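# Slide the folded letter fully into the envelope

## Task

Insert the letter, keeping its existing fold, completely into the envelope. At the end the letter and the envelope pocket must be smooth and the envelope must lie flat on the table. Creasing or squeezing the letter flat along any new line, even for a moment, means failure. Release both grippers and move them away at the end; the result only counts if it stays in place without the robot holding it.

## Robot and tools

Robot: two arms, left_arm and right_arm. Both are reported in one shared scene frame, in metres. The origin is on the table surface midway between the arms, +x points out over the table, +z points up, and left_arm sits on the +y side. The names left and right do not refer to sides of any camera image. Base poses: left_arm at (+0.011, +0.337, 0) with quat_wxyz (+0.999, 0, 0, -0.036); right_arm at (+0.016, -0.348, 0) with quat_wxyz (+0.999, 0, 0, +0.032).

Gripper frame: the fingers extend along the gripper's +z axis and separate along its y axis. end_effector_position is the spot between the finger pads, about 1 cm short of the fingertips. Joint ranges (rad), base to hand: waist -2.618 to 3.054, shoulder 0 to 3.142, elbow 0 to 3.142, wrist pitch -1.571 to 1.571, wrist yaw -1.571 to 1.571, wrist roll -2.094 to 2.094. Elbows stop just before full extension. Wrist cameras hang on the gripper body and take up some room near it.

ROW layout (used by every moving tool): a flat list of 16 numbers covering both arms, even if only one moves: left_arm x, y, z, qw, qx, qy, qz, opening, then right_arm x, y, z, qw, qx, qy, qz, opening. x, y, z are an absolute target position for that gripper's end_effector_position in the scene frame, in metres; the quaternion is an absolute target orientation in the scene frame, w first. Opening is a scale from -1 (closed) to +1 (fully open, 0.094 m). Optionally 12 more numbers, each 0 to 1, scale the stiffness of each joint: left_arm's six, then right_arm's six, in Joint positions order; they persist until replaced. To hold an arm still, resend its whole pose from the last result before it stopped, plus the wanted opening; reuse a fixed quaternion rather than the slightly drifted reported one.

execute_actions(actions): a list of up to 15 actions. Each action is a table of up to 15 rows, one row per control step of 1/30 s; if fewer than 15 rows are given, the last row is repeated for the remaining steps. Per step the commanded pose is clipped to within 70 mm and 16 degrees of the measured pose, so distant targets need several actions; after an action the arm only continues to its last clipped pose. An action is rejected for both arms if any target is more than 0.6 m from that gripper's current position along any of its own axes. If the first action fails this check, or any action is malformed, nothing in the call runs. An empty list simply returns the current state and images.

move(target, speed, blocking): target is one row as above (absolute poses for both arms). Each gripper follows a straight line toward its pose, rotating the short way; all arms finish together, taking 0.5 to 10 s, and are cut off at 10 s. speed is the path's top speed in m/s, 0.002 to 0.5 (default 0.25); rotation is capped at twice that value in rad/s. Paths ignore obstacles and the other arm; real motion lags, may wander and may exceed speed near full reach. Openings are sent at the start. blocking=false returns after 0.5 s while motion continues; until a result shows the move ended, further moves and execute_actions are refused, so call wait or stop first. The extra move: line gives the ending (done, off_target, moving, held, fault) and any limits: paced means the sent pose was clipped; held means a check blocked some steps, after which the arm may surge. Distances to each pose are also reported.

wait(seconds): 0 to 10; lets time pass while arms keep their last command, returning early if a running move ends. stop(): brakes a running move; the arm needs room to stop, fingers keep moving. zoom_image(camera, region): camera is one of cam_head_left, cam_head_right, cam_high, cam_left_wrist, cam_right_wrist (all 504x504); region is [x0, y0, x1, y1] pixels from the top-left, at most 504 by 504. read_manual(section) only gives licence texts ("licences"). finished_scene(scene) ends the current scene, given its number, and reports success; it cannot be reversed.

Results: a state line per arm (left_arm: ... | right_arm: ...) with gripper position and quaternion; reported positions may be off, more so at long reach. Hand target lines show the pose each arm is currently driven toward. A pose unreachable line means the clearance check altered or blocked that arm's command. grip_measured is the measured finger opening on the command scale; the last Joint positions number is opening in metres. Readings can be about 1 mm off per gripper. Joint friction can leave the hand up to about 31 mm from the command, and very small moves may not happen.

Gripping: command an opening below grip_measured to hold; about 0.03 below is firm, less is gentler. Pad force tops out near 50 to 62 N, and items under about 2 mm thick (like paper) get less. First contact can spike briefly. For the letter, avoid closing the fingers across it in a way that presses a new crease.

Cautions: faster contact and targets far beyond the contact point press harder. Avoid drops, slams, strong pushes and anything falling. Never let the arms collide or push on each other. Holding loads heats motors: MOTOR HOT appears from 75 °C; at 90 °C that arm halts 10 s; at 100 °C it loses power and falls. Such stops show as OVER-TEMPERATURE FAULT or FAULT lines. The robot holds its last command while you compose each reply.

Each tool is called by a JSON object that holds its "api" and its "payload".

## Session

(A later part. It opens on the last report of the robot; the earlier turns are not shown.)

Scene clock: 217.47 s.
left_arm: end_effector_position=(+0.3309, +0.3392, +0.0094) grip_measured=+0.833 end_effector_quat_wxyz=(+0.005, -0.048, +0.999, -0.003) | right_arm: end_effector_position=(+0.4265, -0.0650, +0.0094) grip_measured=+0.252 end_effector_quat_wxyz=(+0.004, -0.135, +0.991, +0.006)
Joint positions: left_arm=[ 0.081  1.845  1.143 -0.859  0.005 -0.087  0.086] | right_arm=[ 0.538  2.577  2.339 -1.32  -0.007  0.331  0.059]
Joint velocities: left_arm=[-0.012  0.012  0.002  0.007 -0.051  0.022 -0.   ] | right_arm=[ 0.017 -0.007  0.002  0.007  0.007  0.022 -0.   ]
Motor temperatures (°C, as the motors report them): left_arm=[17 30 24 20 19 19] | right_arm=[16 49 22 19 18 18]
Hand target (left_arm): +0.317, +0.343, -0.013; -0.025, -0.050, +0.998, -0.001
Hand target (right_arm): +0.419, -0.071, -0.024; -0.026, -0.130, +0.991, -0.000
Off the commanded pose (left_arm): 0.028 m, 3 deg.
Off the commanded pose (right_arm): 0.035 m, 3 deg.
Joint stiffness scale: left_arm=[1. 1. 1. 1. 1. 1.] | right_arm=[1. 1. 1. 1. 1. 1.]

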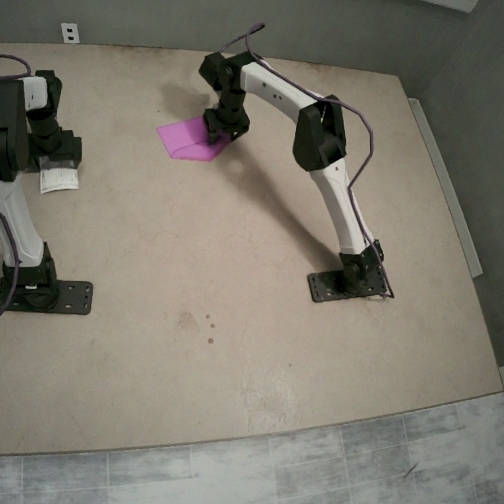

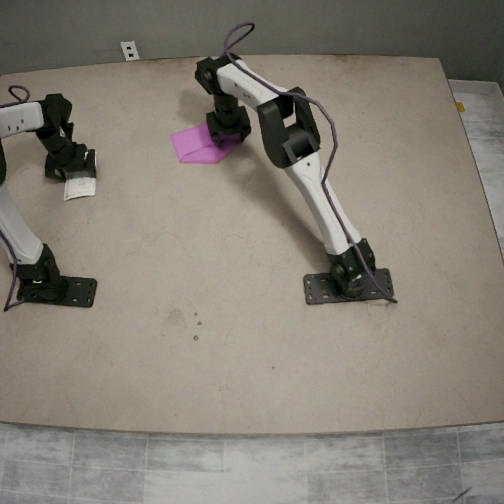

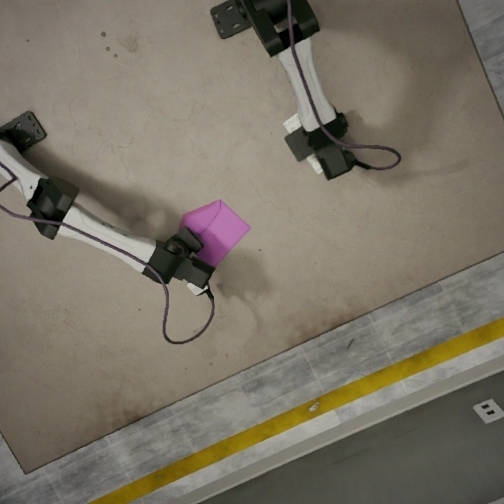

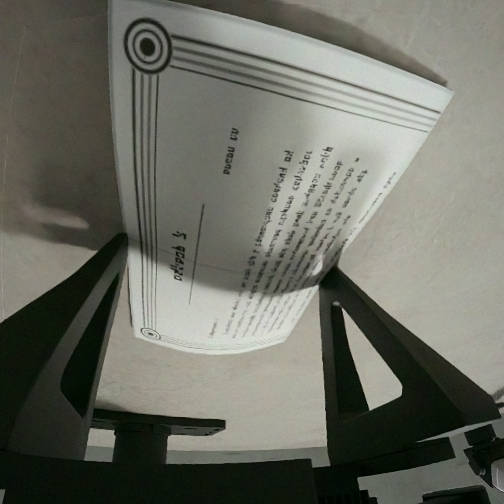

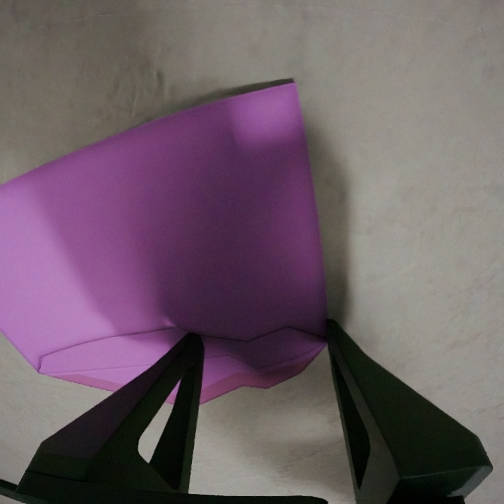

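{"api": "execute_actions", "payload": {"actions": [[[0.322,0.341,0.0,-0.015,-0.05,0.998,0,0.78,0.42,-0.07,-0.02,-0.025,-0.13,0.99,0,0.45]],[[0.325,0.34,0.015,-0.005,-0.05,0.998,0,0.78,0.42,-0.07,-0.01,-0.02,-0.13,0.99,0,0.7]],[[0.328,0.34,0.025,0,-0.05,0.998,0,0.78,0.41,-0.08,0.04,0,-0.13,0.99,0,0.7]],[[0.328,0.34,0.035,0,-0.05,0.998,0,0.78,0.37,-0.12,0.07,0,-0.13,0.99,0,0.7]]]}}

Scene clock: 227.10 s.
left_arm: end_effector_position=(+0.3196, +0.3391, +0.0233) grip_measured=+0.783 end_effector_quat_wxyz=(-0.017, -0.048, +0.999, -0.002) | right_arm: end_effector_position=(+0.3716, -0.1162, +0.0792) grip_measured=+0.699 end_effector_quat_wxyz=(+0.004, -0.129, +0.992, +0.005)
Joint positions: left_arm=[ 0.081  1.821  1.172 -0.956  0.005 -0.087  0.084] | right_arm=[ 0.512  2.17   1.904 -1.292 -0.006  0.317  0.08 ]
Joint velocities: left_arm=[-0.007  0.012  0.007  0.007 -0.081 -0.066 -0.001] | right_arm=[-0.002  0.012 -0.071  0.022  0.037 -0.037 -0.   ]
Motor temperatures (°C, as the motors report them): left_arm=[17 30 24 20 19 19] | right_arm=[16 51 22 19 18 18]
Hand target (left_arm): +0.328, +0.340, +0.035; +0.000, -0.050, +0.999, +0.000
Hand target (right_arm): +0.371, -0.120, +0.071; -0.000, -0.130, +0.992, +0.000
Off the commanded pose (left_arm): 0.014 m, 2 deg.
Off the commanded pose (right_arm): 0.010 m, 1 deg.
Joint stiffness scale: left_arm=[1. 1. 1. 1. 1. 1.] | right_arm=[1. 1. 1. 1. 1. 1.]

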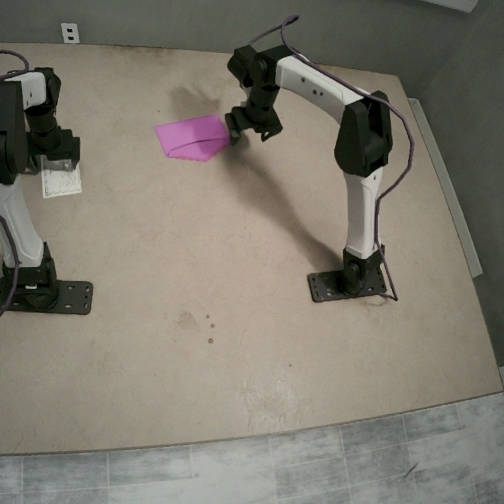

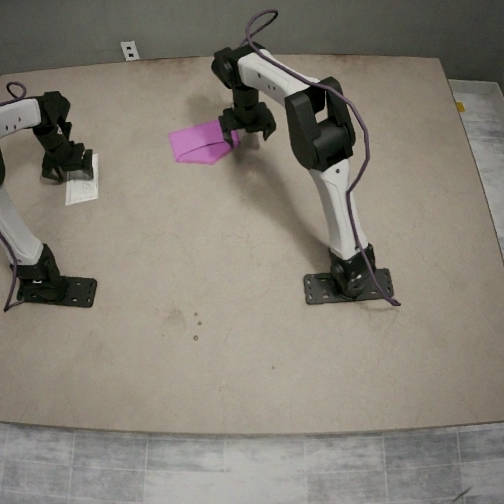

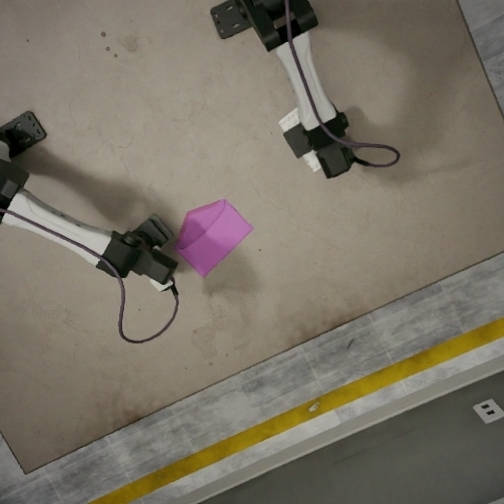

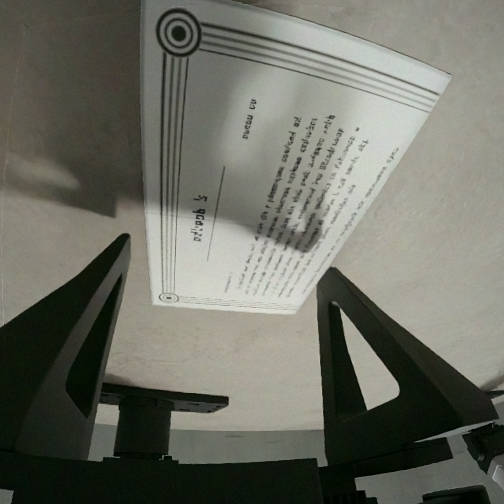

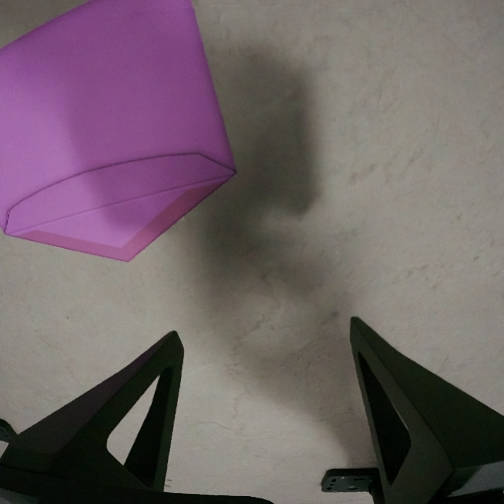

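{"api": "move", "payload": {"target": [0.41,0.06,0.045,0,-0.105,0.994,0,1,0.29,-0.02,0.05,0.231,0.4,0.768,0.443,-0.4]}}

{"api": "execute_actions", "payload": {"actions": [[[0.413,0.055,0.02,0,-0.105,0.994,0,1,0.30,-0.005,0.03,0.231,0.4,0.768,0.443,-0.4]],[[0.41,0.055,0.0,-0.01,-0.105,0.994,0,1,0.31,0.005,0.015,0.231,0.4,0.768,0.443,-0.4]],[[0.407,0.058,-0.025,-0.025,-0.105,0.994,0.01,1,0.31,0.005,0.015,0.231,0.4,0.768,0.443,-0.4]]]}}

Scene clock: 239.97 s.
left_arm: end_effector_position=(+0.4134, +0.0664, +0.0434) grip_measured=+1.000 end_effector_quat_wxyz=(-0.006, -0.105, +0.994, +0.002) | right_arm: end_effector_position=(+0.2945, -0.0166, +0.0623) grip_measured=-0.399 end_effector_quat_wxyz=(+0.236, +0.396, +0.764, +0.451)
Joint positions: left_arm=[-0.519  2.536  2.397 -1.444  0.005 -0.801  0.094] | right_arm=[0.944 1.73  0.628 0.564 0.345 1.765 0.028]
Joint velocities: left_arm=[ 0.007 -0.022 -0.002 -0.022  0.007  0.007  0.   ] | right_arm=[-0.002  0.002 -0.007 -0.051  0.007 -0.022 -0.001]
Motor temperatures (°C, as the motors report them): left_arm=[17 31 25 20 19 19] | right_arm=[16 51 22 20 18 18]
Hand target (left_arm): +0.415, +0.062, +0.046; -0.001, -0.105, +0.994, +0.001
Hand target (right_arm): +0.289, -0.021, +0.050; +0.236, +0.397, +0.770, +0.440
Off the commanded pose (left_arm): 0.007 m, 1 deg.
Off the commanded pose (right_arm): 0.014 m, 1 deg.
Joint stiffness scale: left_arm=[1. 1. 1. 1. 1. 1.] | right_arm=[1. 1. 1. 1. 1. 1.]
move: off_target (right_arm)

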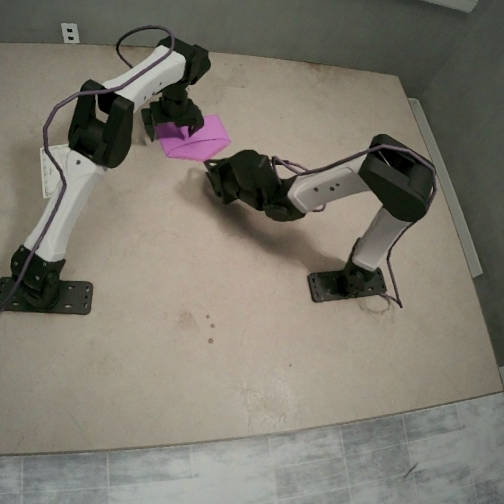

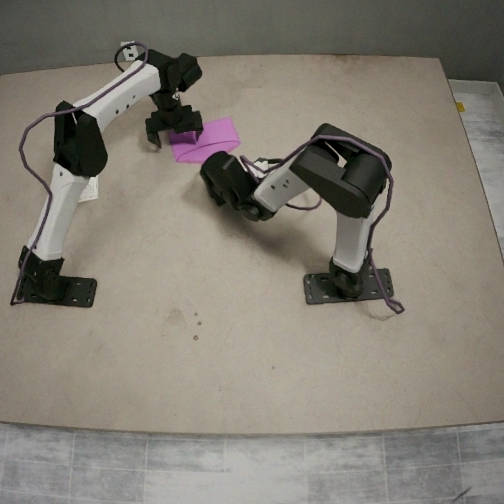

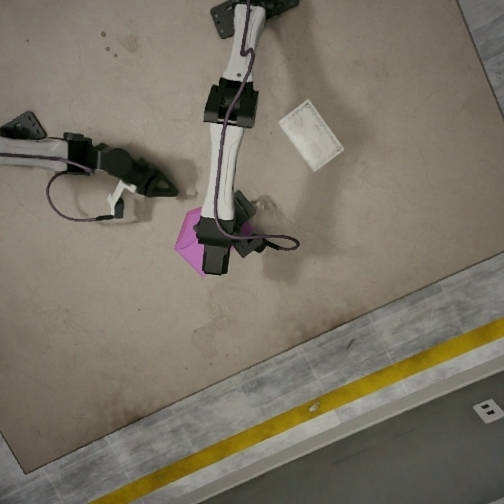

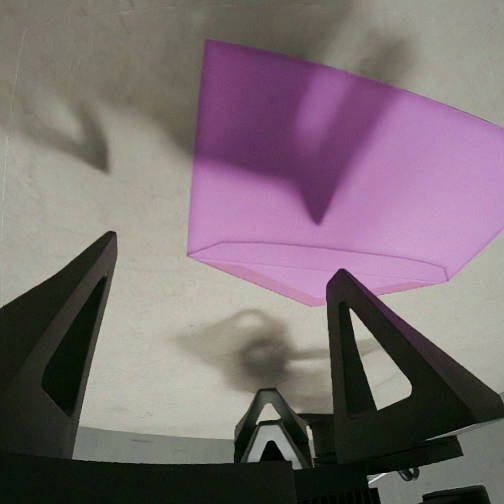

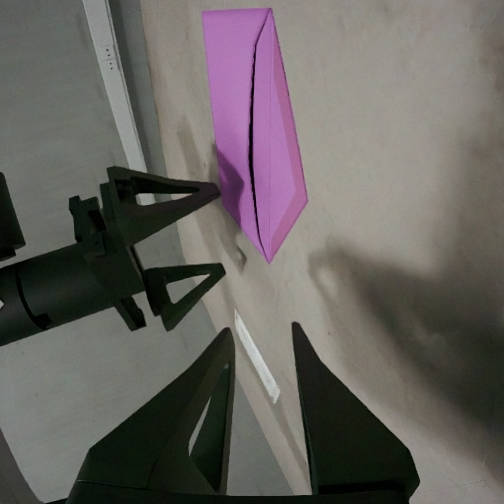

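Scene clock: 241.47 s.
left_arm: end_effector_position=(+0.4170, +0.0560, +0.0119) grip_measured=+1.000 end_effector_quat_wxyz=(+0.002, -0.107, +0.994, -0.006) | right_arm: end_effector_position=(+0.3069, +0.0026, +0.0201) grip_measured=-0.399 end_effector_quat_wxyz=(+0.234, +0.400, +0.765, +0.447)
Joint positions: left_arm=[-0.532  2.547  2.292 -1.305  0.007 -0.817  0.094] | right_arm=[0.944 1.955 0.692 0.715 0.347 1.774 0.028]
Joint velocities: left_arm=[-0.012  0.007  0.007  0.066 -0.022 -0.007  0.   ] | right_arm=[-0.002  0.002 -0.007 -0.007  0.037  0.007  0.   ]
Motor temperatures (°C, as the motors report them): left_arm=[17 31 25 20 19 19] | right_arm=[16 50 22 20 18 18]
Hand target (left_arm): +0.405, +0.059, -0.023; -0.026, -0.105, +0.994, +0.011
Hand target (right_arm): +0.310, +0.005, +0.015; +0.231, +0.400, +0.768, +0.443
Off the commanded pose (left_arm): 0.038 m, 4 deg.
Off the commanded pose (right_arm): 0.006 m, 1 deg.
Joint stiffness scale: left_arm=[1. 1. 1. 1. 1. 1.] | right_arm=[1. 1. 1. 1. 1. 1.]

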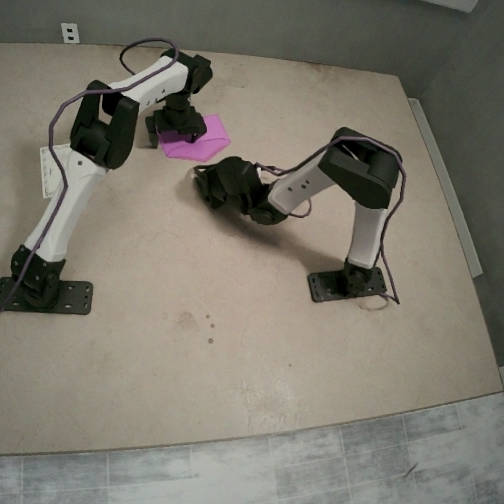

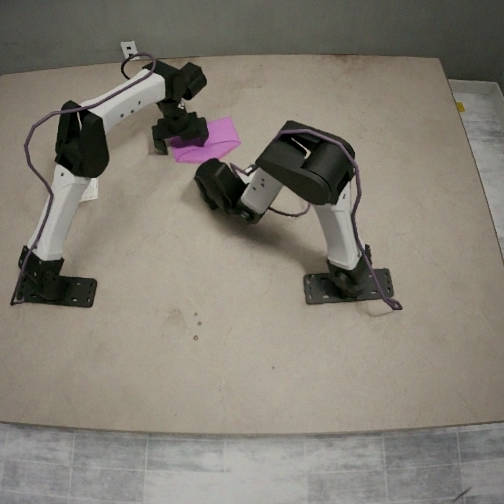

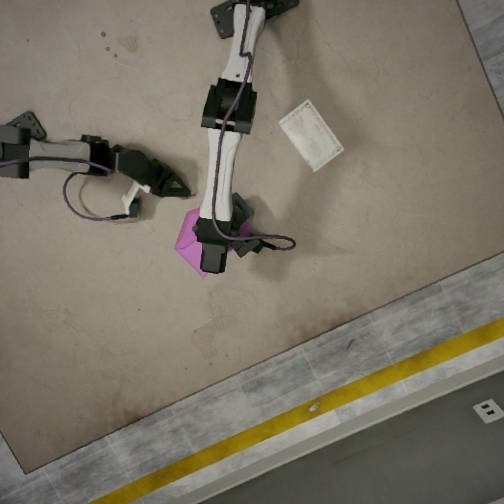

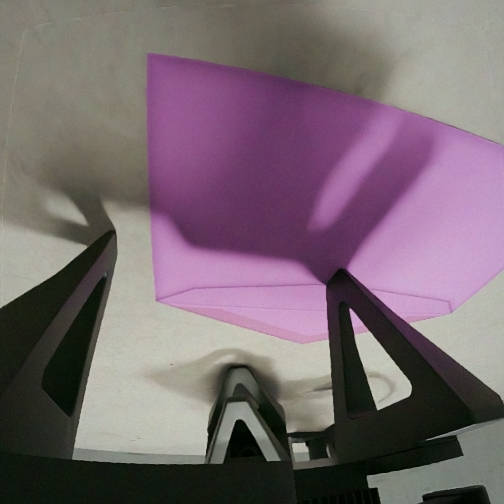

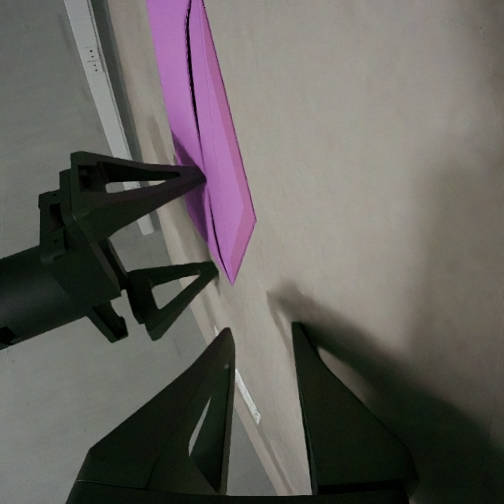

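{"api": "execute_actions", "payload": {"actions": [[[0.40,0.08,0.045,0,-0.1,0.995,0,1,0.27,-0.04,0.06,0.231,0.4,0.768,0.443,-0.4]],[[0.38,0.14,0.05,0,-0.08,0.997,0,1,0.26,-0.09,0.08,0.231,0.4,0.768,0.443,-0.4]],[[0.36,0.21,0.05,0,-0.06,0.998,0,1,0.26,-0.14,0.08,0.231,0.4,0.768,0.443,-0.4]],[[0.335,0.28,0.05,0,-0.06,0.998,0,1,0.26,-0.14,0.08,0.231,0.4,0.768,0.443,-0.4]],[[0.315,0.333,0.04,0,-0.06,0.998,0,1,0.26,-0.14,0.08,0.231,0.4,0.768,0.443,-0.4]],[[0.315,0.333,0.015,0,-0.06,0.998,0,1,0.26,-0.14,0.08,0.231,0.4,0.768,0.443,-0.4]],[[0.312,0.333,-0.003,-0.015,-0.06,0.998,0,1,0.26,-0.14,0.08,0.231,0.4,0.768,0.443,-0.4]]]}}

Scene clock: 256.83 s.
left_arm: end_effector_position=(+0.3189, +0.3328, +0.0097) grip_measured=+1.000 end_effector_quat_wxyz=(-0.001, -0.062, +0.998, +0.000) | right_arm: end_effector_position=(+0.2634, -0.1351, +0.0848) grip_measured=-0.399 end_effector_quat_wxyz=(+0.232, +0.401, +0.764, +0.449)
Joint positions: left_arm=[ 0.057  1.813  1.103 -0.863 -0.    -0.138  0.094] | right_arm=[0.731 1.134 0.271 0.344 0.16  1.669 0.028]
Joint velocities: left_arm=[-0.007  0.022  0.012  0.022 -0.037  0.007  0.   ] | right_arm=[ 0.002  0.012  0.002 -0.022 -0.037 -0.037 -0.   ]
Motor temperatures (°C, as the motors report them): left_arm=[17 33 24 20 19 19] | right_arm=[16 45 23 23 18 18]
Hand target (left_arm): +0.311, +0.333, -0.002; -0.015, -0.060, +0.998, -0.000
Hand target (right_arm): +0.260, -0.140, +0.080; +0.231, +0.400, +0.768, +0.443
Off the commanded pose (left_arm): 0.014 m, 2 deg.
Off the commanded pose (right_arm): 0.008 m, 1 deg.
Joint stiffness scale: left_arm=[1. 1. 1. 1. 1. 1.] | right_arm=[1. 1. 1. 1. 1. 1.]

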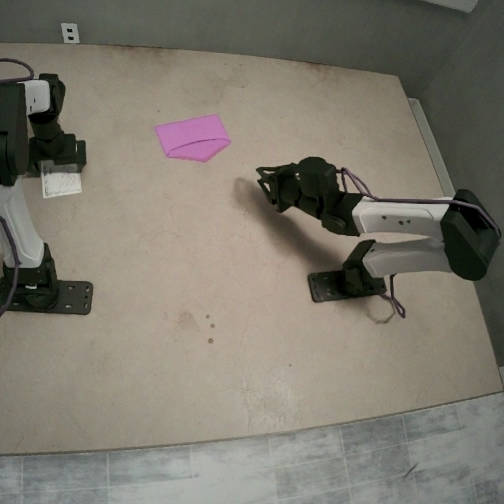

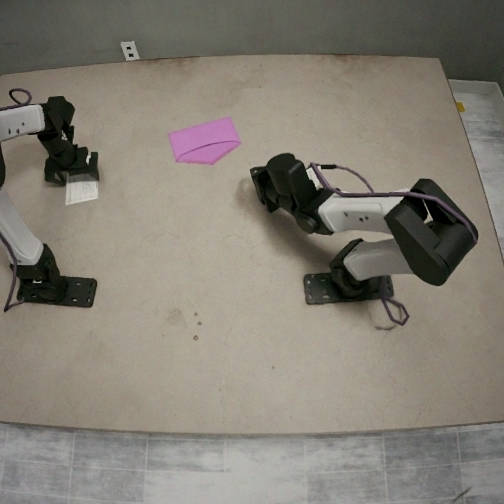

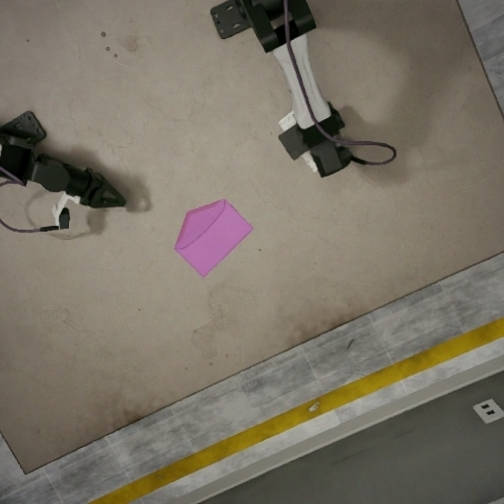

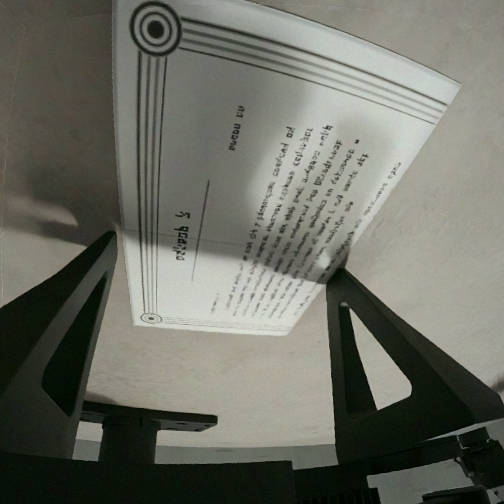

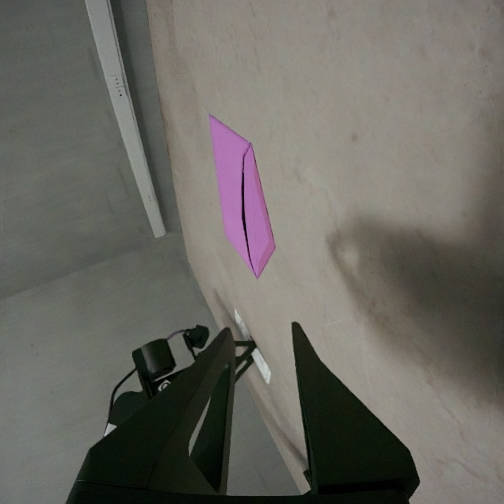

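{"api": "execute_actions", "payload": {"actions": [[[0.315,0.327,0.03,0,-0.085,0.996,0,1,0.26,-0.14,0.08,0.231,0.4,0.768,0.443,-0.4]],[[0.315,0.327,0.01,0,-0.085,0.996,0,1,0.26,-0.14,0.08,0.231,0.4,0.768,0.443,-0.4]],[[0.311,0.327,-0.008,-0.02,-0.085,0.996,0,1,0.26,-0.14,0.08,0.231,0.4,0.768,0.443,-0.4]],[[0.311,0.327,-0.01,-0.02,-0.085,0.996,0,0.93,0.26,-0.14,0.08,0.231,0.4,0.768,0.443,-0.4]],[[0.311,0.327,-0.01,-0.02,-0.085,0.996,0,0.88,0.26,-0.14,0.08,0.231,0.4,0.768,0.443,-0.4]],[[0.311,0.327,-0.01,-0.02,-0.15,0.988,0.003,0.88,0.26,-0.14,0.08,0.231,0.4,0.768,0.443,-0.4]],[[0.311,0.327,-0.01,-0.02,-0.22,0.975,0.004,0.88,0.26,-0.14,0.08,0.231,0.4,0.768,0.443,-0.4]],[[0.311,0.327,-0.01,-0.02,-0.29,0.957,0.006,0.88,0.26,-0.14,0.08,0.231,0.4,0.768,0.443,-0.4]]]}}

Scene clock: 278.73 s.
left_arm: end_effector_position=(+0.3259, +0.3320, +0.0091) grip_measured=+0.883 end_effector_quat_wxyz=(+0.014, -0.284, +0.959, +0.000) | right_arm: end_effector_position=(+0.2634, -0.1351, +0.0848) grip_measured=-0.399 end_effector_quat_wxyz=(+0.232, +0.401, +0.764, +0.449)
Joint positions: left_arm=[ 0.05   1.815  1.103 -0.833 -0.009 -0.597  0.088] | right_arm=[0.731 1.134 0.271 0.344 0.16  1.669 0.028]
Joint velocities: left_arm=[ 0.002 -0.007 -0.012  0.007 -0.007 -0.081 -0.001] | right_arm=[-0.002  0.002 -0.007 -0.007  0.022  0.007 -0.   ]
Motor temperatures (°C, as the motors report them): left_arm=[17 31 24 19 19 19] | right_arm=[16 38 24 25 18 18]
Hand target (left_arm): +0.310, +0.327, -0.008; -0.020, -0.290, +0.957, +0.006
Hand target (right_arm): +0.260, -0.140, +0.080; +0.231, +0.400, +0.768, +0.443
Off the commanded pose (left_arm): 0.025 m, 4 deg.
Off the commanded pose (right_arm): 0.008 m, 1 deg.
Joint stiffness scale: left_arm=[1. 1. 1. 1. 1. 1.] | right_arm=[1. 1. 1. 1. 1. 1.]

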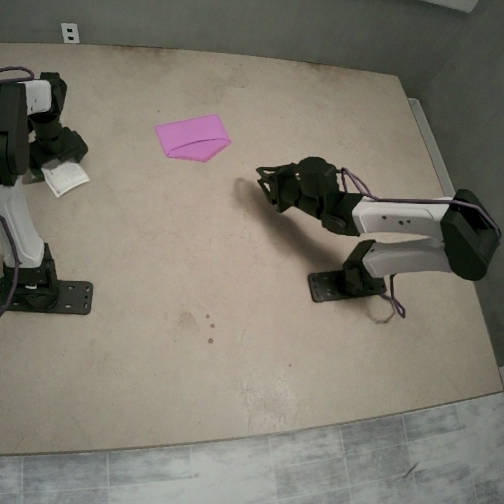

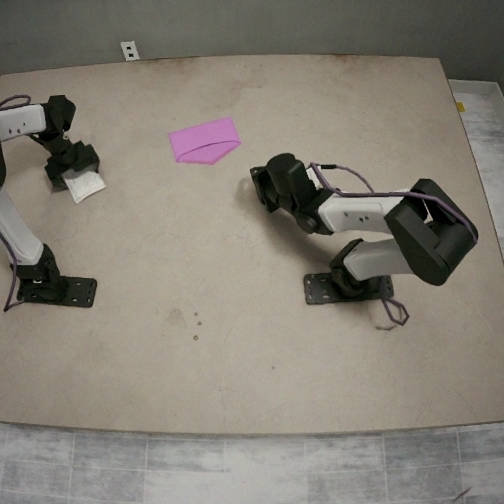

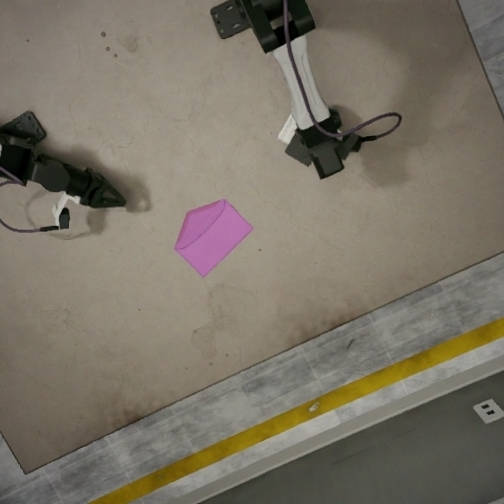

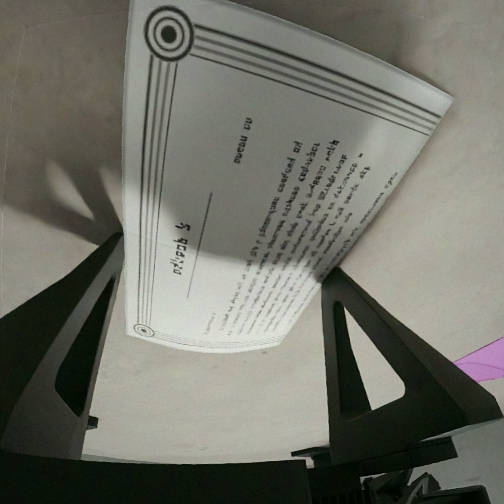

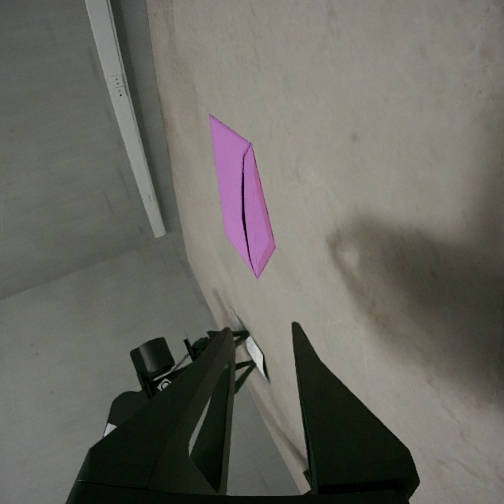

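Follows. Continue rotating with more tilt compensation.

{"api": "execute_actions", "payload": {"actions": [[[0.306,0.327,-0.01,-0.03,-0.36,0.933,0.012,0.88,0.26,-0.14,0.08,0.231,0.4,0.768,0.443,-0.4]],[[0.305,0.327,-0.01,-0.03,-0.43,0.903,0.014,0.88,0.26,-0.14,0.08,0.231,0.4,0.768,0.443,-0.4]],[[0.305,0.327,-0.01,-0.029,-0.5,0.866,0.017,0.88,0.26,-0.14,0.08,0.231,0.4,0.768,0.443,-0.4]],[[0.305,0.327,-0.01,-0.027,-0.57,0.82,0.019,0.88,0.26,-0.14,0.08,0.231,0.4,0.768,0.443,-0.4]],[[0.305,0.327,-0.01,-0.025,-0.63,0.776,0.021,0.88,0.26,-0.14,0.08,0.231,0.4,0.768,0.443,-0.4]],[[0.305,0.327,-0.01,-0.024,-0.69,0.724,0.023,0.88,0.26,-0.14,0.08,0.231,0.4,0.768,0.443,-0.4]],[[0.305,0.327,-0.01,-0.022,-0.745,0.667,0.025,0.88,0.26,-0.14,0.08,0.231,0.4,0.768,0.443,-0.4]],[[0.305,0.327,-0.01,-0.02,-0.79,0.613,0.026,0.88,0.26,-0.14,0.08,0.231,0.4,0.768,0.443,-0.4]],[[0.305,0.327,-0.01,-0.02,-0.79,0.613,0.026,1,0.26,-0.14,0.08,0.231,0.4,0.768,0.443,-0.4]]]}}

Scene clock: 295.93 s.
left_arm: end_effector_position=(+0.3207, +0.3302, +0.0090) grip_measured=+1.000 end_effector_quat_wxyz=(-0.000, +0.789, -0.614, +0.002) | right_arm: end_effector_position=(+0.2634, -0.1351, +0.0848) grip_measured=-0.399 end_effector_quat_wxyz=(+0.232, +0.401, +0.764, +0.449)
Joint positions: left_arm=[ 0.05   1.815  1.103 -0.854  0.002 -1.841  0.094] | right_arm=[0.731 1.134 0.271 0.344 0.16  1.669 0.028]
Joint velocities: left_arm=[ 0.002  0.002 -0.007 -0.007 -0.051 -0.022  0.   ] | right_arm=[-0.007  0.002  0.007  0.022  0.007  0.007 -0.001]
Motor temperatures (°C, as the motors report them): left_arm=[17 29 24 19 19 19] | right_arm=[16 35 24 26 18 18]
Hand target (left_arm): +0.304, +0.327, -0.008; +0.020, +0.790, -0.613, -0.026
Hand target (right_arm): +0.260, -0.140, +0.080; +0.231, +0.400, +0.768, +0.443
Off the commanded pose (left_arm): 0.025 m, 4 deg.
Off the commanded pose (right_arm): 0.008 m, 1 deg.
Joint stiffness scale: left_arm=[1. 1. 1. 1. 1. 1.] | right_arm=[1. 1. 1. 1. 1. 1.]

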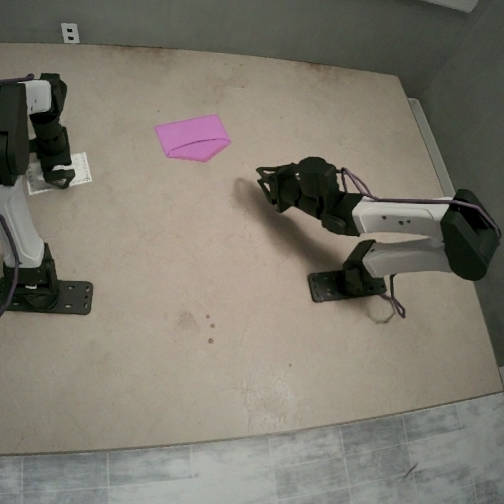

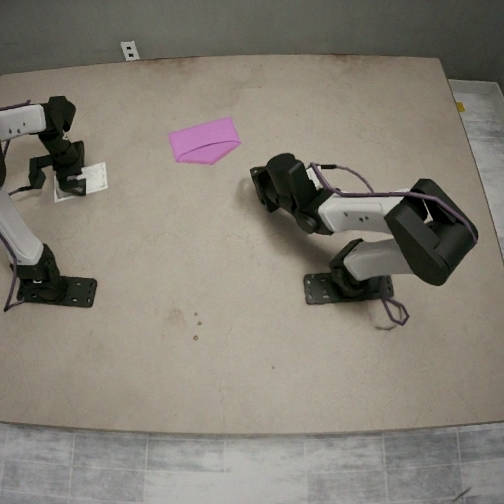

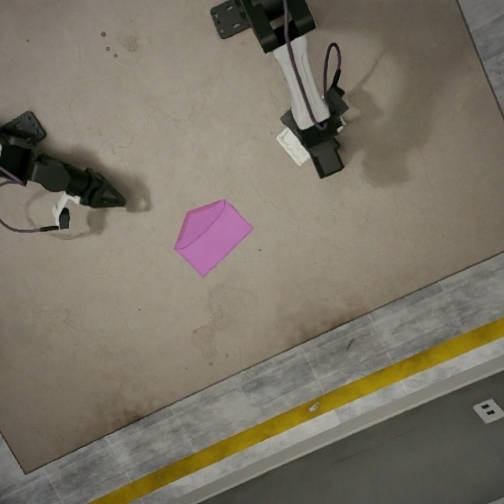

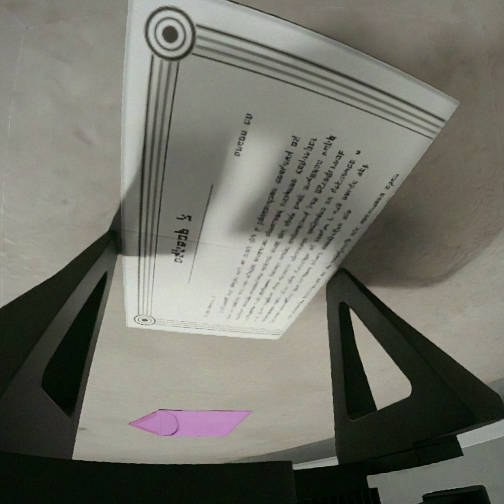

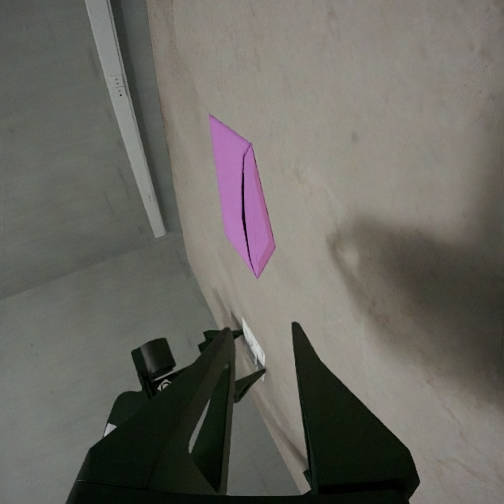

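Now flip the gripper to ψ=−78.

{"api": "execute_actions", "payload": {"actions": [[[0.32,0.33,0.02,0,-0.79,0.613,0,1,0.26,-0.14,0.08,0.231,0.4,0.768,0.443,-0.4]],[[0.32,0.33,0.045,0,-0.79,0.613,0,1,0.26,-0.14,0.08,0.231,0.4,0.768,0.443,-0.4]],[[0.32,0.33,0.045,0,-0.5,0.866,0,1,0.26,-0.14,0.08,0.231,0.4,0.768,0.443,-0.4]],[[0.32,0.33,0.045,0,-0.2,0.98,0,1,0.26,-0.14,0.08,0.231,0.4,0.768,0.443,-0.4]],[[0.32,0.33,0.045,0,0.1,0.995,0,1,0.26,-0.14,0.08,0.231,0.4,0.768,0.443,-0.4]],[[0.32,0.33,0.045,0,0.4,0.917,0,1,0.26,-0.14,0.08,0.231,0.4,0.768,0.443,-0.4]],[[0.318,0.33,0.04,0,0.63,0.777,0,1,0.26,-0.14,0.08,0.231,0.4,0.768,0.443,-0.4]],[[0.317,0.33,0.015,0,0.63,0.777,0,1,0.26,-0.14,0.08,0.231,0.4,0.768,0.443,-0.4]],[[0.314,0.33,-0.003,-0.012,0.63,0.777,-0.009,1,0.26,-0.14,0.08,0.231,0.4,0.768,0.443,-0.4]]]}}

Scene clock: 309.83 s.
left_arm: end_effector_position=(+0.3219, +0.3320, +0.0096) grip_measured=+1.000 end_effector_quat_wxyz=(-0.002, +0.626, +0.779, +0.004) | right_arm: end_effector_position=(+0.2634, -0.1351, +0.0848) grip_measured=-0.399 end_effector_quat_wxyz=(+0.232, +0.401, +0.764, +0.449)
Joint positions: left_arm=[ 0.05   1.82   1.112 -0.86  -0.008  1.333  0.094] | right_arm=[0.731 1.134 0.271 0.344 0.16  1.669 0.028]
Joint velocities: left_arm=[ 0.002 -0.007 -0.007  0.007 -0.007 -0.11   0.   ] | right_arm=[-0.007 -0.012  0.012 -0.007  0.007  0.022  0.001]
Motor temperatures (°C, as the motors report them): left_arm=[17 29 24 19 19 19] | right_arm=[16 34 24 26 18 18]
Hand target (left_arm): +0.314, +0.330, -0.002; -0.012, +0.630, +0.777, -0.009
Hand target (right_arm): +0.260, -0.140, +0.080; +0.231, +0.400, +0.768, +0.443
Off the commanded pose (left_arm): 0.015 m, 2 deg.
Off the commanded pose (right_arm): 0.008 m, 1 deg.
Joint stiffness scale: left_arm=[1. 1. 1. 1. 1. 1.] | right_arm=[1. 1. 1. 1. 1. 1.]

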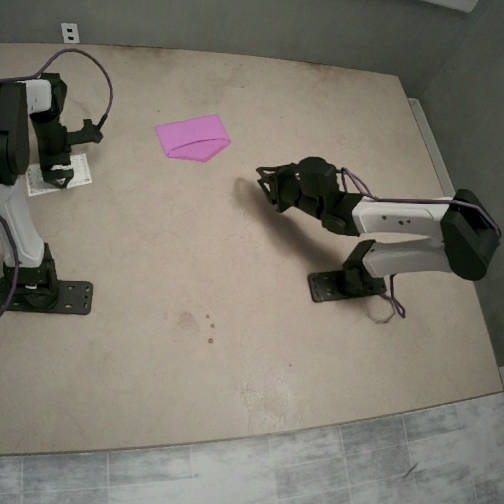

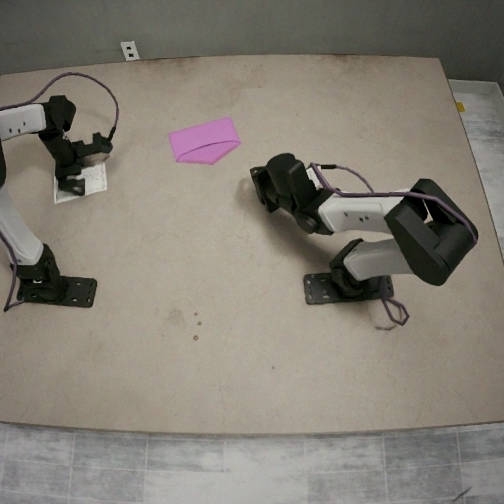

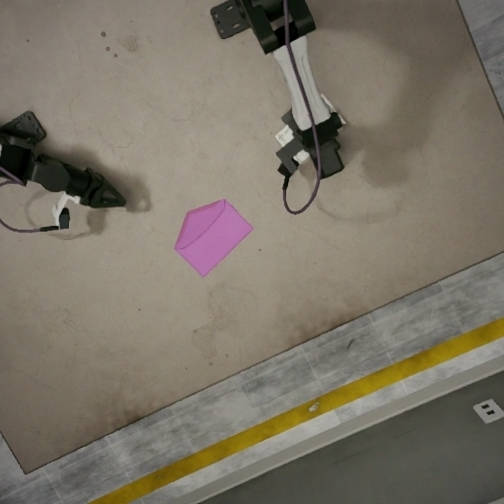

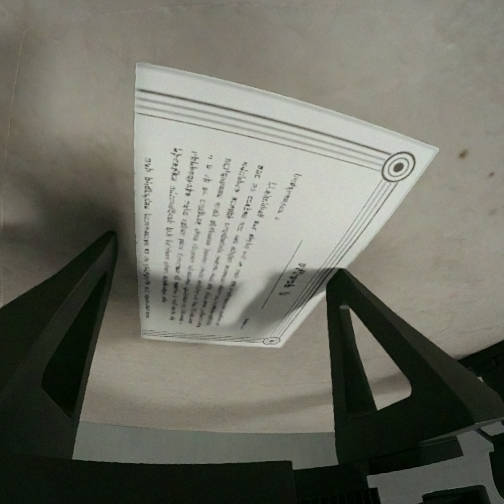

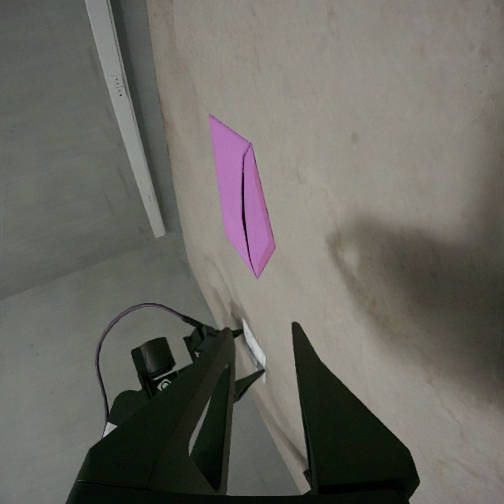

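{"api": "execute_actions", "payload": {"actions": [[[0.315,0.33,0.04,0,0.63,0.777,0,1,0.26,-0.14,0.08,0.231,0.4,0.768,0.443,-0.4]],[[0.310,0.33,0.015,0,0.63,0.777,0,1,0.26,-0.14,0.08,0.231,0.4,0.768,0.443,-0.4]],[[0.307,0.33,-0.003,-0.012,0.63,0.777,-0.009,1,0.26,-0.14,0.08,0.231,0.4,0.768,0.443,-0.4]],[[0.30,0.33,-0.01,-0.024,0.63,0.777,-0.019,1,0.26,-0.14,0.08,0.231,0.4,0.768,0.443,-0.4]],[[0.30,0.33,-0.01,-0.024,0.63,0.777,-0.019,0.93,0.26,-0.14,0.08,0.231,0.4,0.768,0.443,-0.4]],[[0.30,0.33,-0.01,-0.024,0.63,0.777,-0.019,0.88,0.26,-0.14,0.08,0.231,0.4,0.768,0.443,-0.4]]]}}

Scene clock: 319.23 s.
left_arm: end_effector_position=(+0.3153, +0.3317, +0.0092) grip_measured=+0.883 end_effector_quat_wxyz=(-0.001, +0.627, +0.779, +0.003) | right_arm: end_effector_position=(+0.2634, -0.1351, +0.0848) grip_measured=-0.399 end_effector_quat_wxyz=(+0.232, +0.401, +0.764, +0.449)
Joint positions: left_arm=[ 0.05   1.797  1.081 -0.852 -0.006  1.333  0.088] | right_arm=[0.731 1.134 0.271 0.344 0.16  1.669 0.028]
Joint velocities: left_arm=[ 0.007 -0.017  0.002  0.037 -0.051  0.051  0.001] | right_arm=[-0.007  0.012 -0.022  0.051  0.022  0.022 -0.001]
Motor temperatures (°C, as the motors report them): left_arm=[17 29 24 19 19 19] | right_arm=[16 33 24 27 18 18]
Hand target (left_arm): +0.299, +0.330, -0.008; -0.024, +0.629, +0.777, -0.020
Hand target (right_arm): +0.260, -0.140, +0.080; +0.231, +0.400, +0.768, +0.443
Off the commanded pose (left_arm): 0.025 m, 4 deg.
Off the commanded pose (right_arm): 0.008 m, 1 deg.
Joint stiffness scale: left_arm=[1. 1. 1. 1. 1. 1.] | right_arm=[1. 1. 1. 1. 1. 1.]

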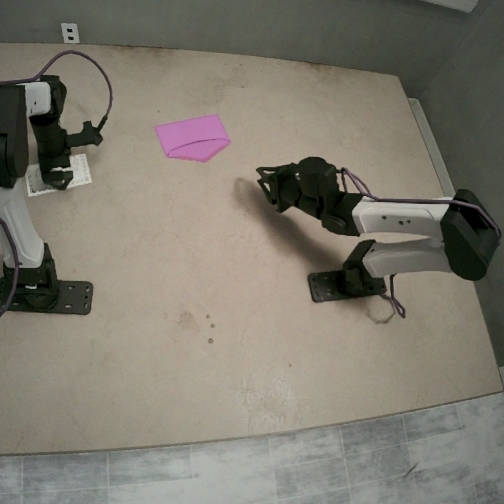

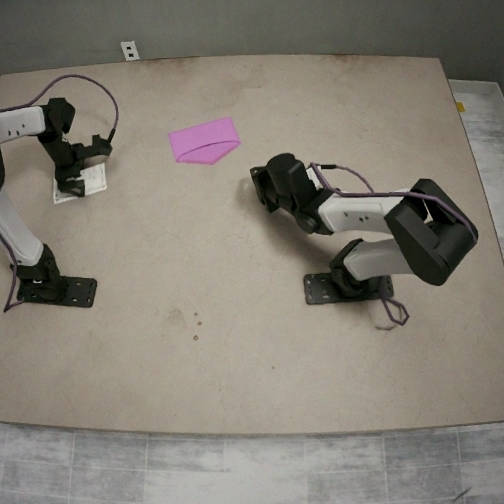

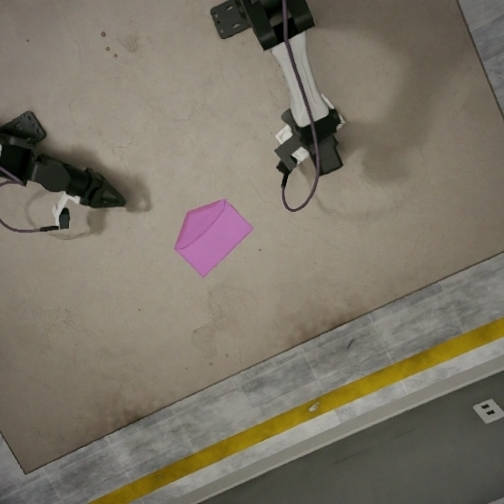

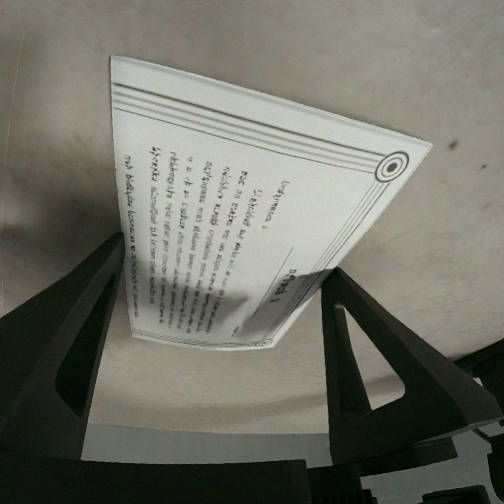

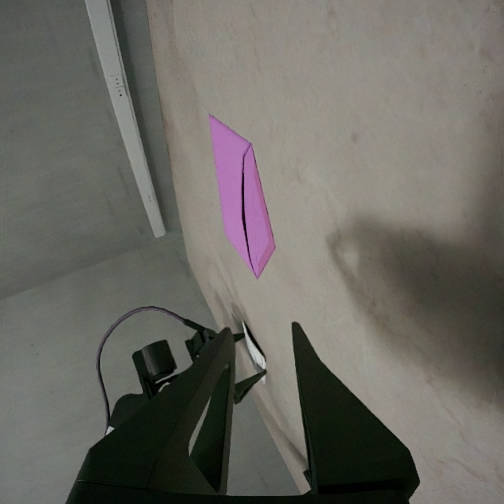

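{"api": "execute_actions", "payload": {"actions": [[[0.30,0.315,-0.01,-0.025,0.63,0.777,-0.018,0.87,0.26,-0.14,0.08,0.231,0.4,0.768,0.443,-0.4]],[[0.298,0.297,-0.01,-0.026,0.63,0.777,-0.016,0.87,0.26,-0.14,0.08,0.231,0.4,0.768,0.443,-0.4]],[[0.295,0.277,-0.01,-0.027,0.63,0.777,-0.015,0.87,0.26,-0.14,0.08,0.231,0.4,0.768,0.443,-0.4]],[[0.290,0.257,-0.01,-0.028,0.63,0.777,-0.014,0.87,0.26,-0.14,0.08,0.231,0.4,0.768,0.443,-0.4]],[[0.284,0.238,-0.01,-0.029,0.63,0.777,-0.013,0.87,0.26,-0.14,0.08,0.231,0.4,0.768,0.443,-0.4]],[[0.276,0.219,-0.01,-0.03,0.63,0.777,-0.012,0.87,0.26,-0.14,0.08,0.231,0.4,0.768,0.443,-0.4]]]}}

Scene clock: 336.90 s.
left_arm: end_effector_position=(+0.2896, +0.2220, +0.0092) grip_measured=+0.872 end_effector_quat_wxyz=(-0.006, +0.631, +0.776, +0.006) | right_arm: end_effector_position=(+0.2634, -0.1351, +0.0848) grip_measured=-0.399 end_effector_quat_wxyz=(+0.232, +0.401, +0.764, +0.449)
Joint positions: left_arm=[-0.329  1.797  1.081 -0.863 -0.015  0.965  0.088] | right_arm=[0.731 1.134 0.271 0.344 0.16  1.669 0.028]
Joint velocities: left_arm=[-0.032  0.012 -0.002  0.007  0.022 -0.037 -0.   ] | right_arm=[-0.012 -0.002 -0.007 -0.066 -0.007  0.007 -0.   ]
Motor temperatures (°C, as the motors report them): left_arm=[17 28 23 18 19 19] | right_arm=[16 32 25 27 18 18]
Hand target (left_arm): +0.276, +0.220, -0.008; -0.030, +0.629, +0.777, -0.012
Hand target (right_arm): +0.260, -0.140, +0.080; +0.231, +0.400, +0.768, +0.443
Off the commanded pose (left_arm): 0.024 m, 3 deg.
Off the commanded pose (right_arm): 0.008 m, 1 deg.
Joint stiffness scale: left_arm=[1. 1. 1. 1. 1. 1.] | right_arm=[1. 1. 1. 1. 1. 1.]

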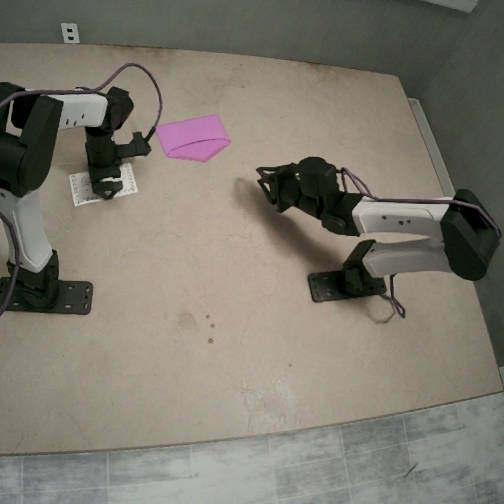

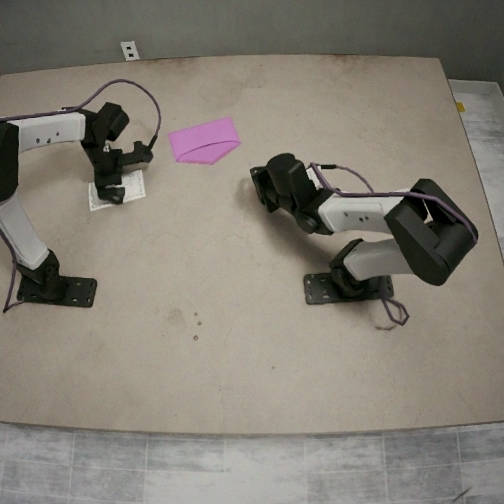

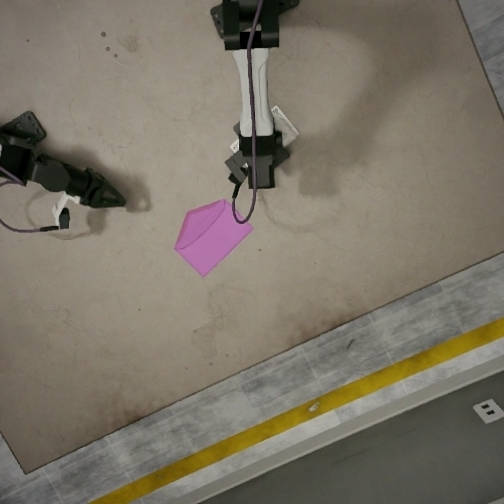

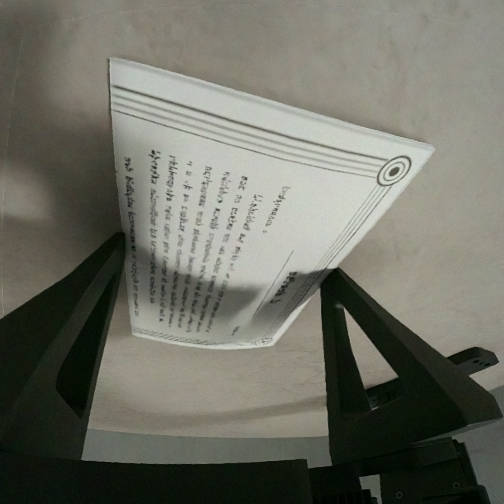

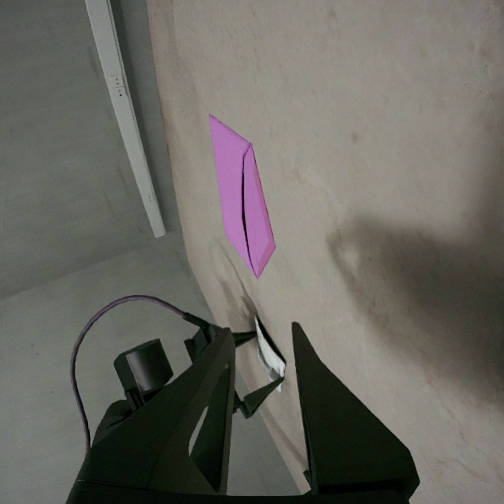

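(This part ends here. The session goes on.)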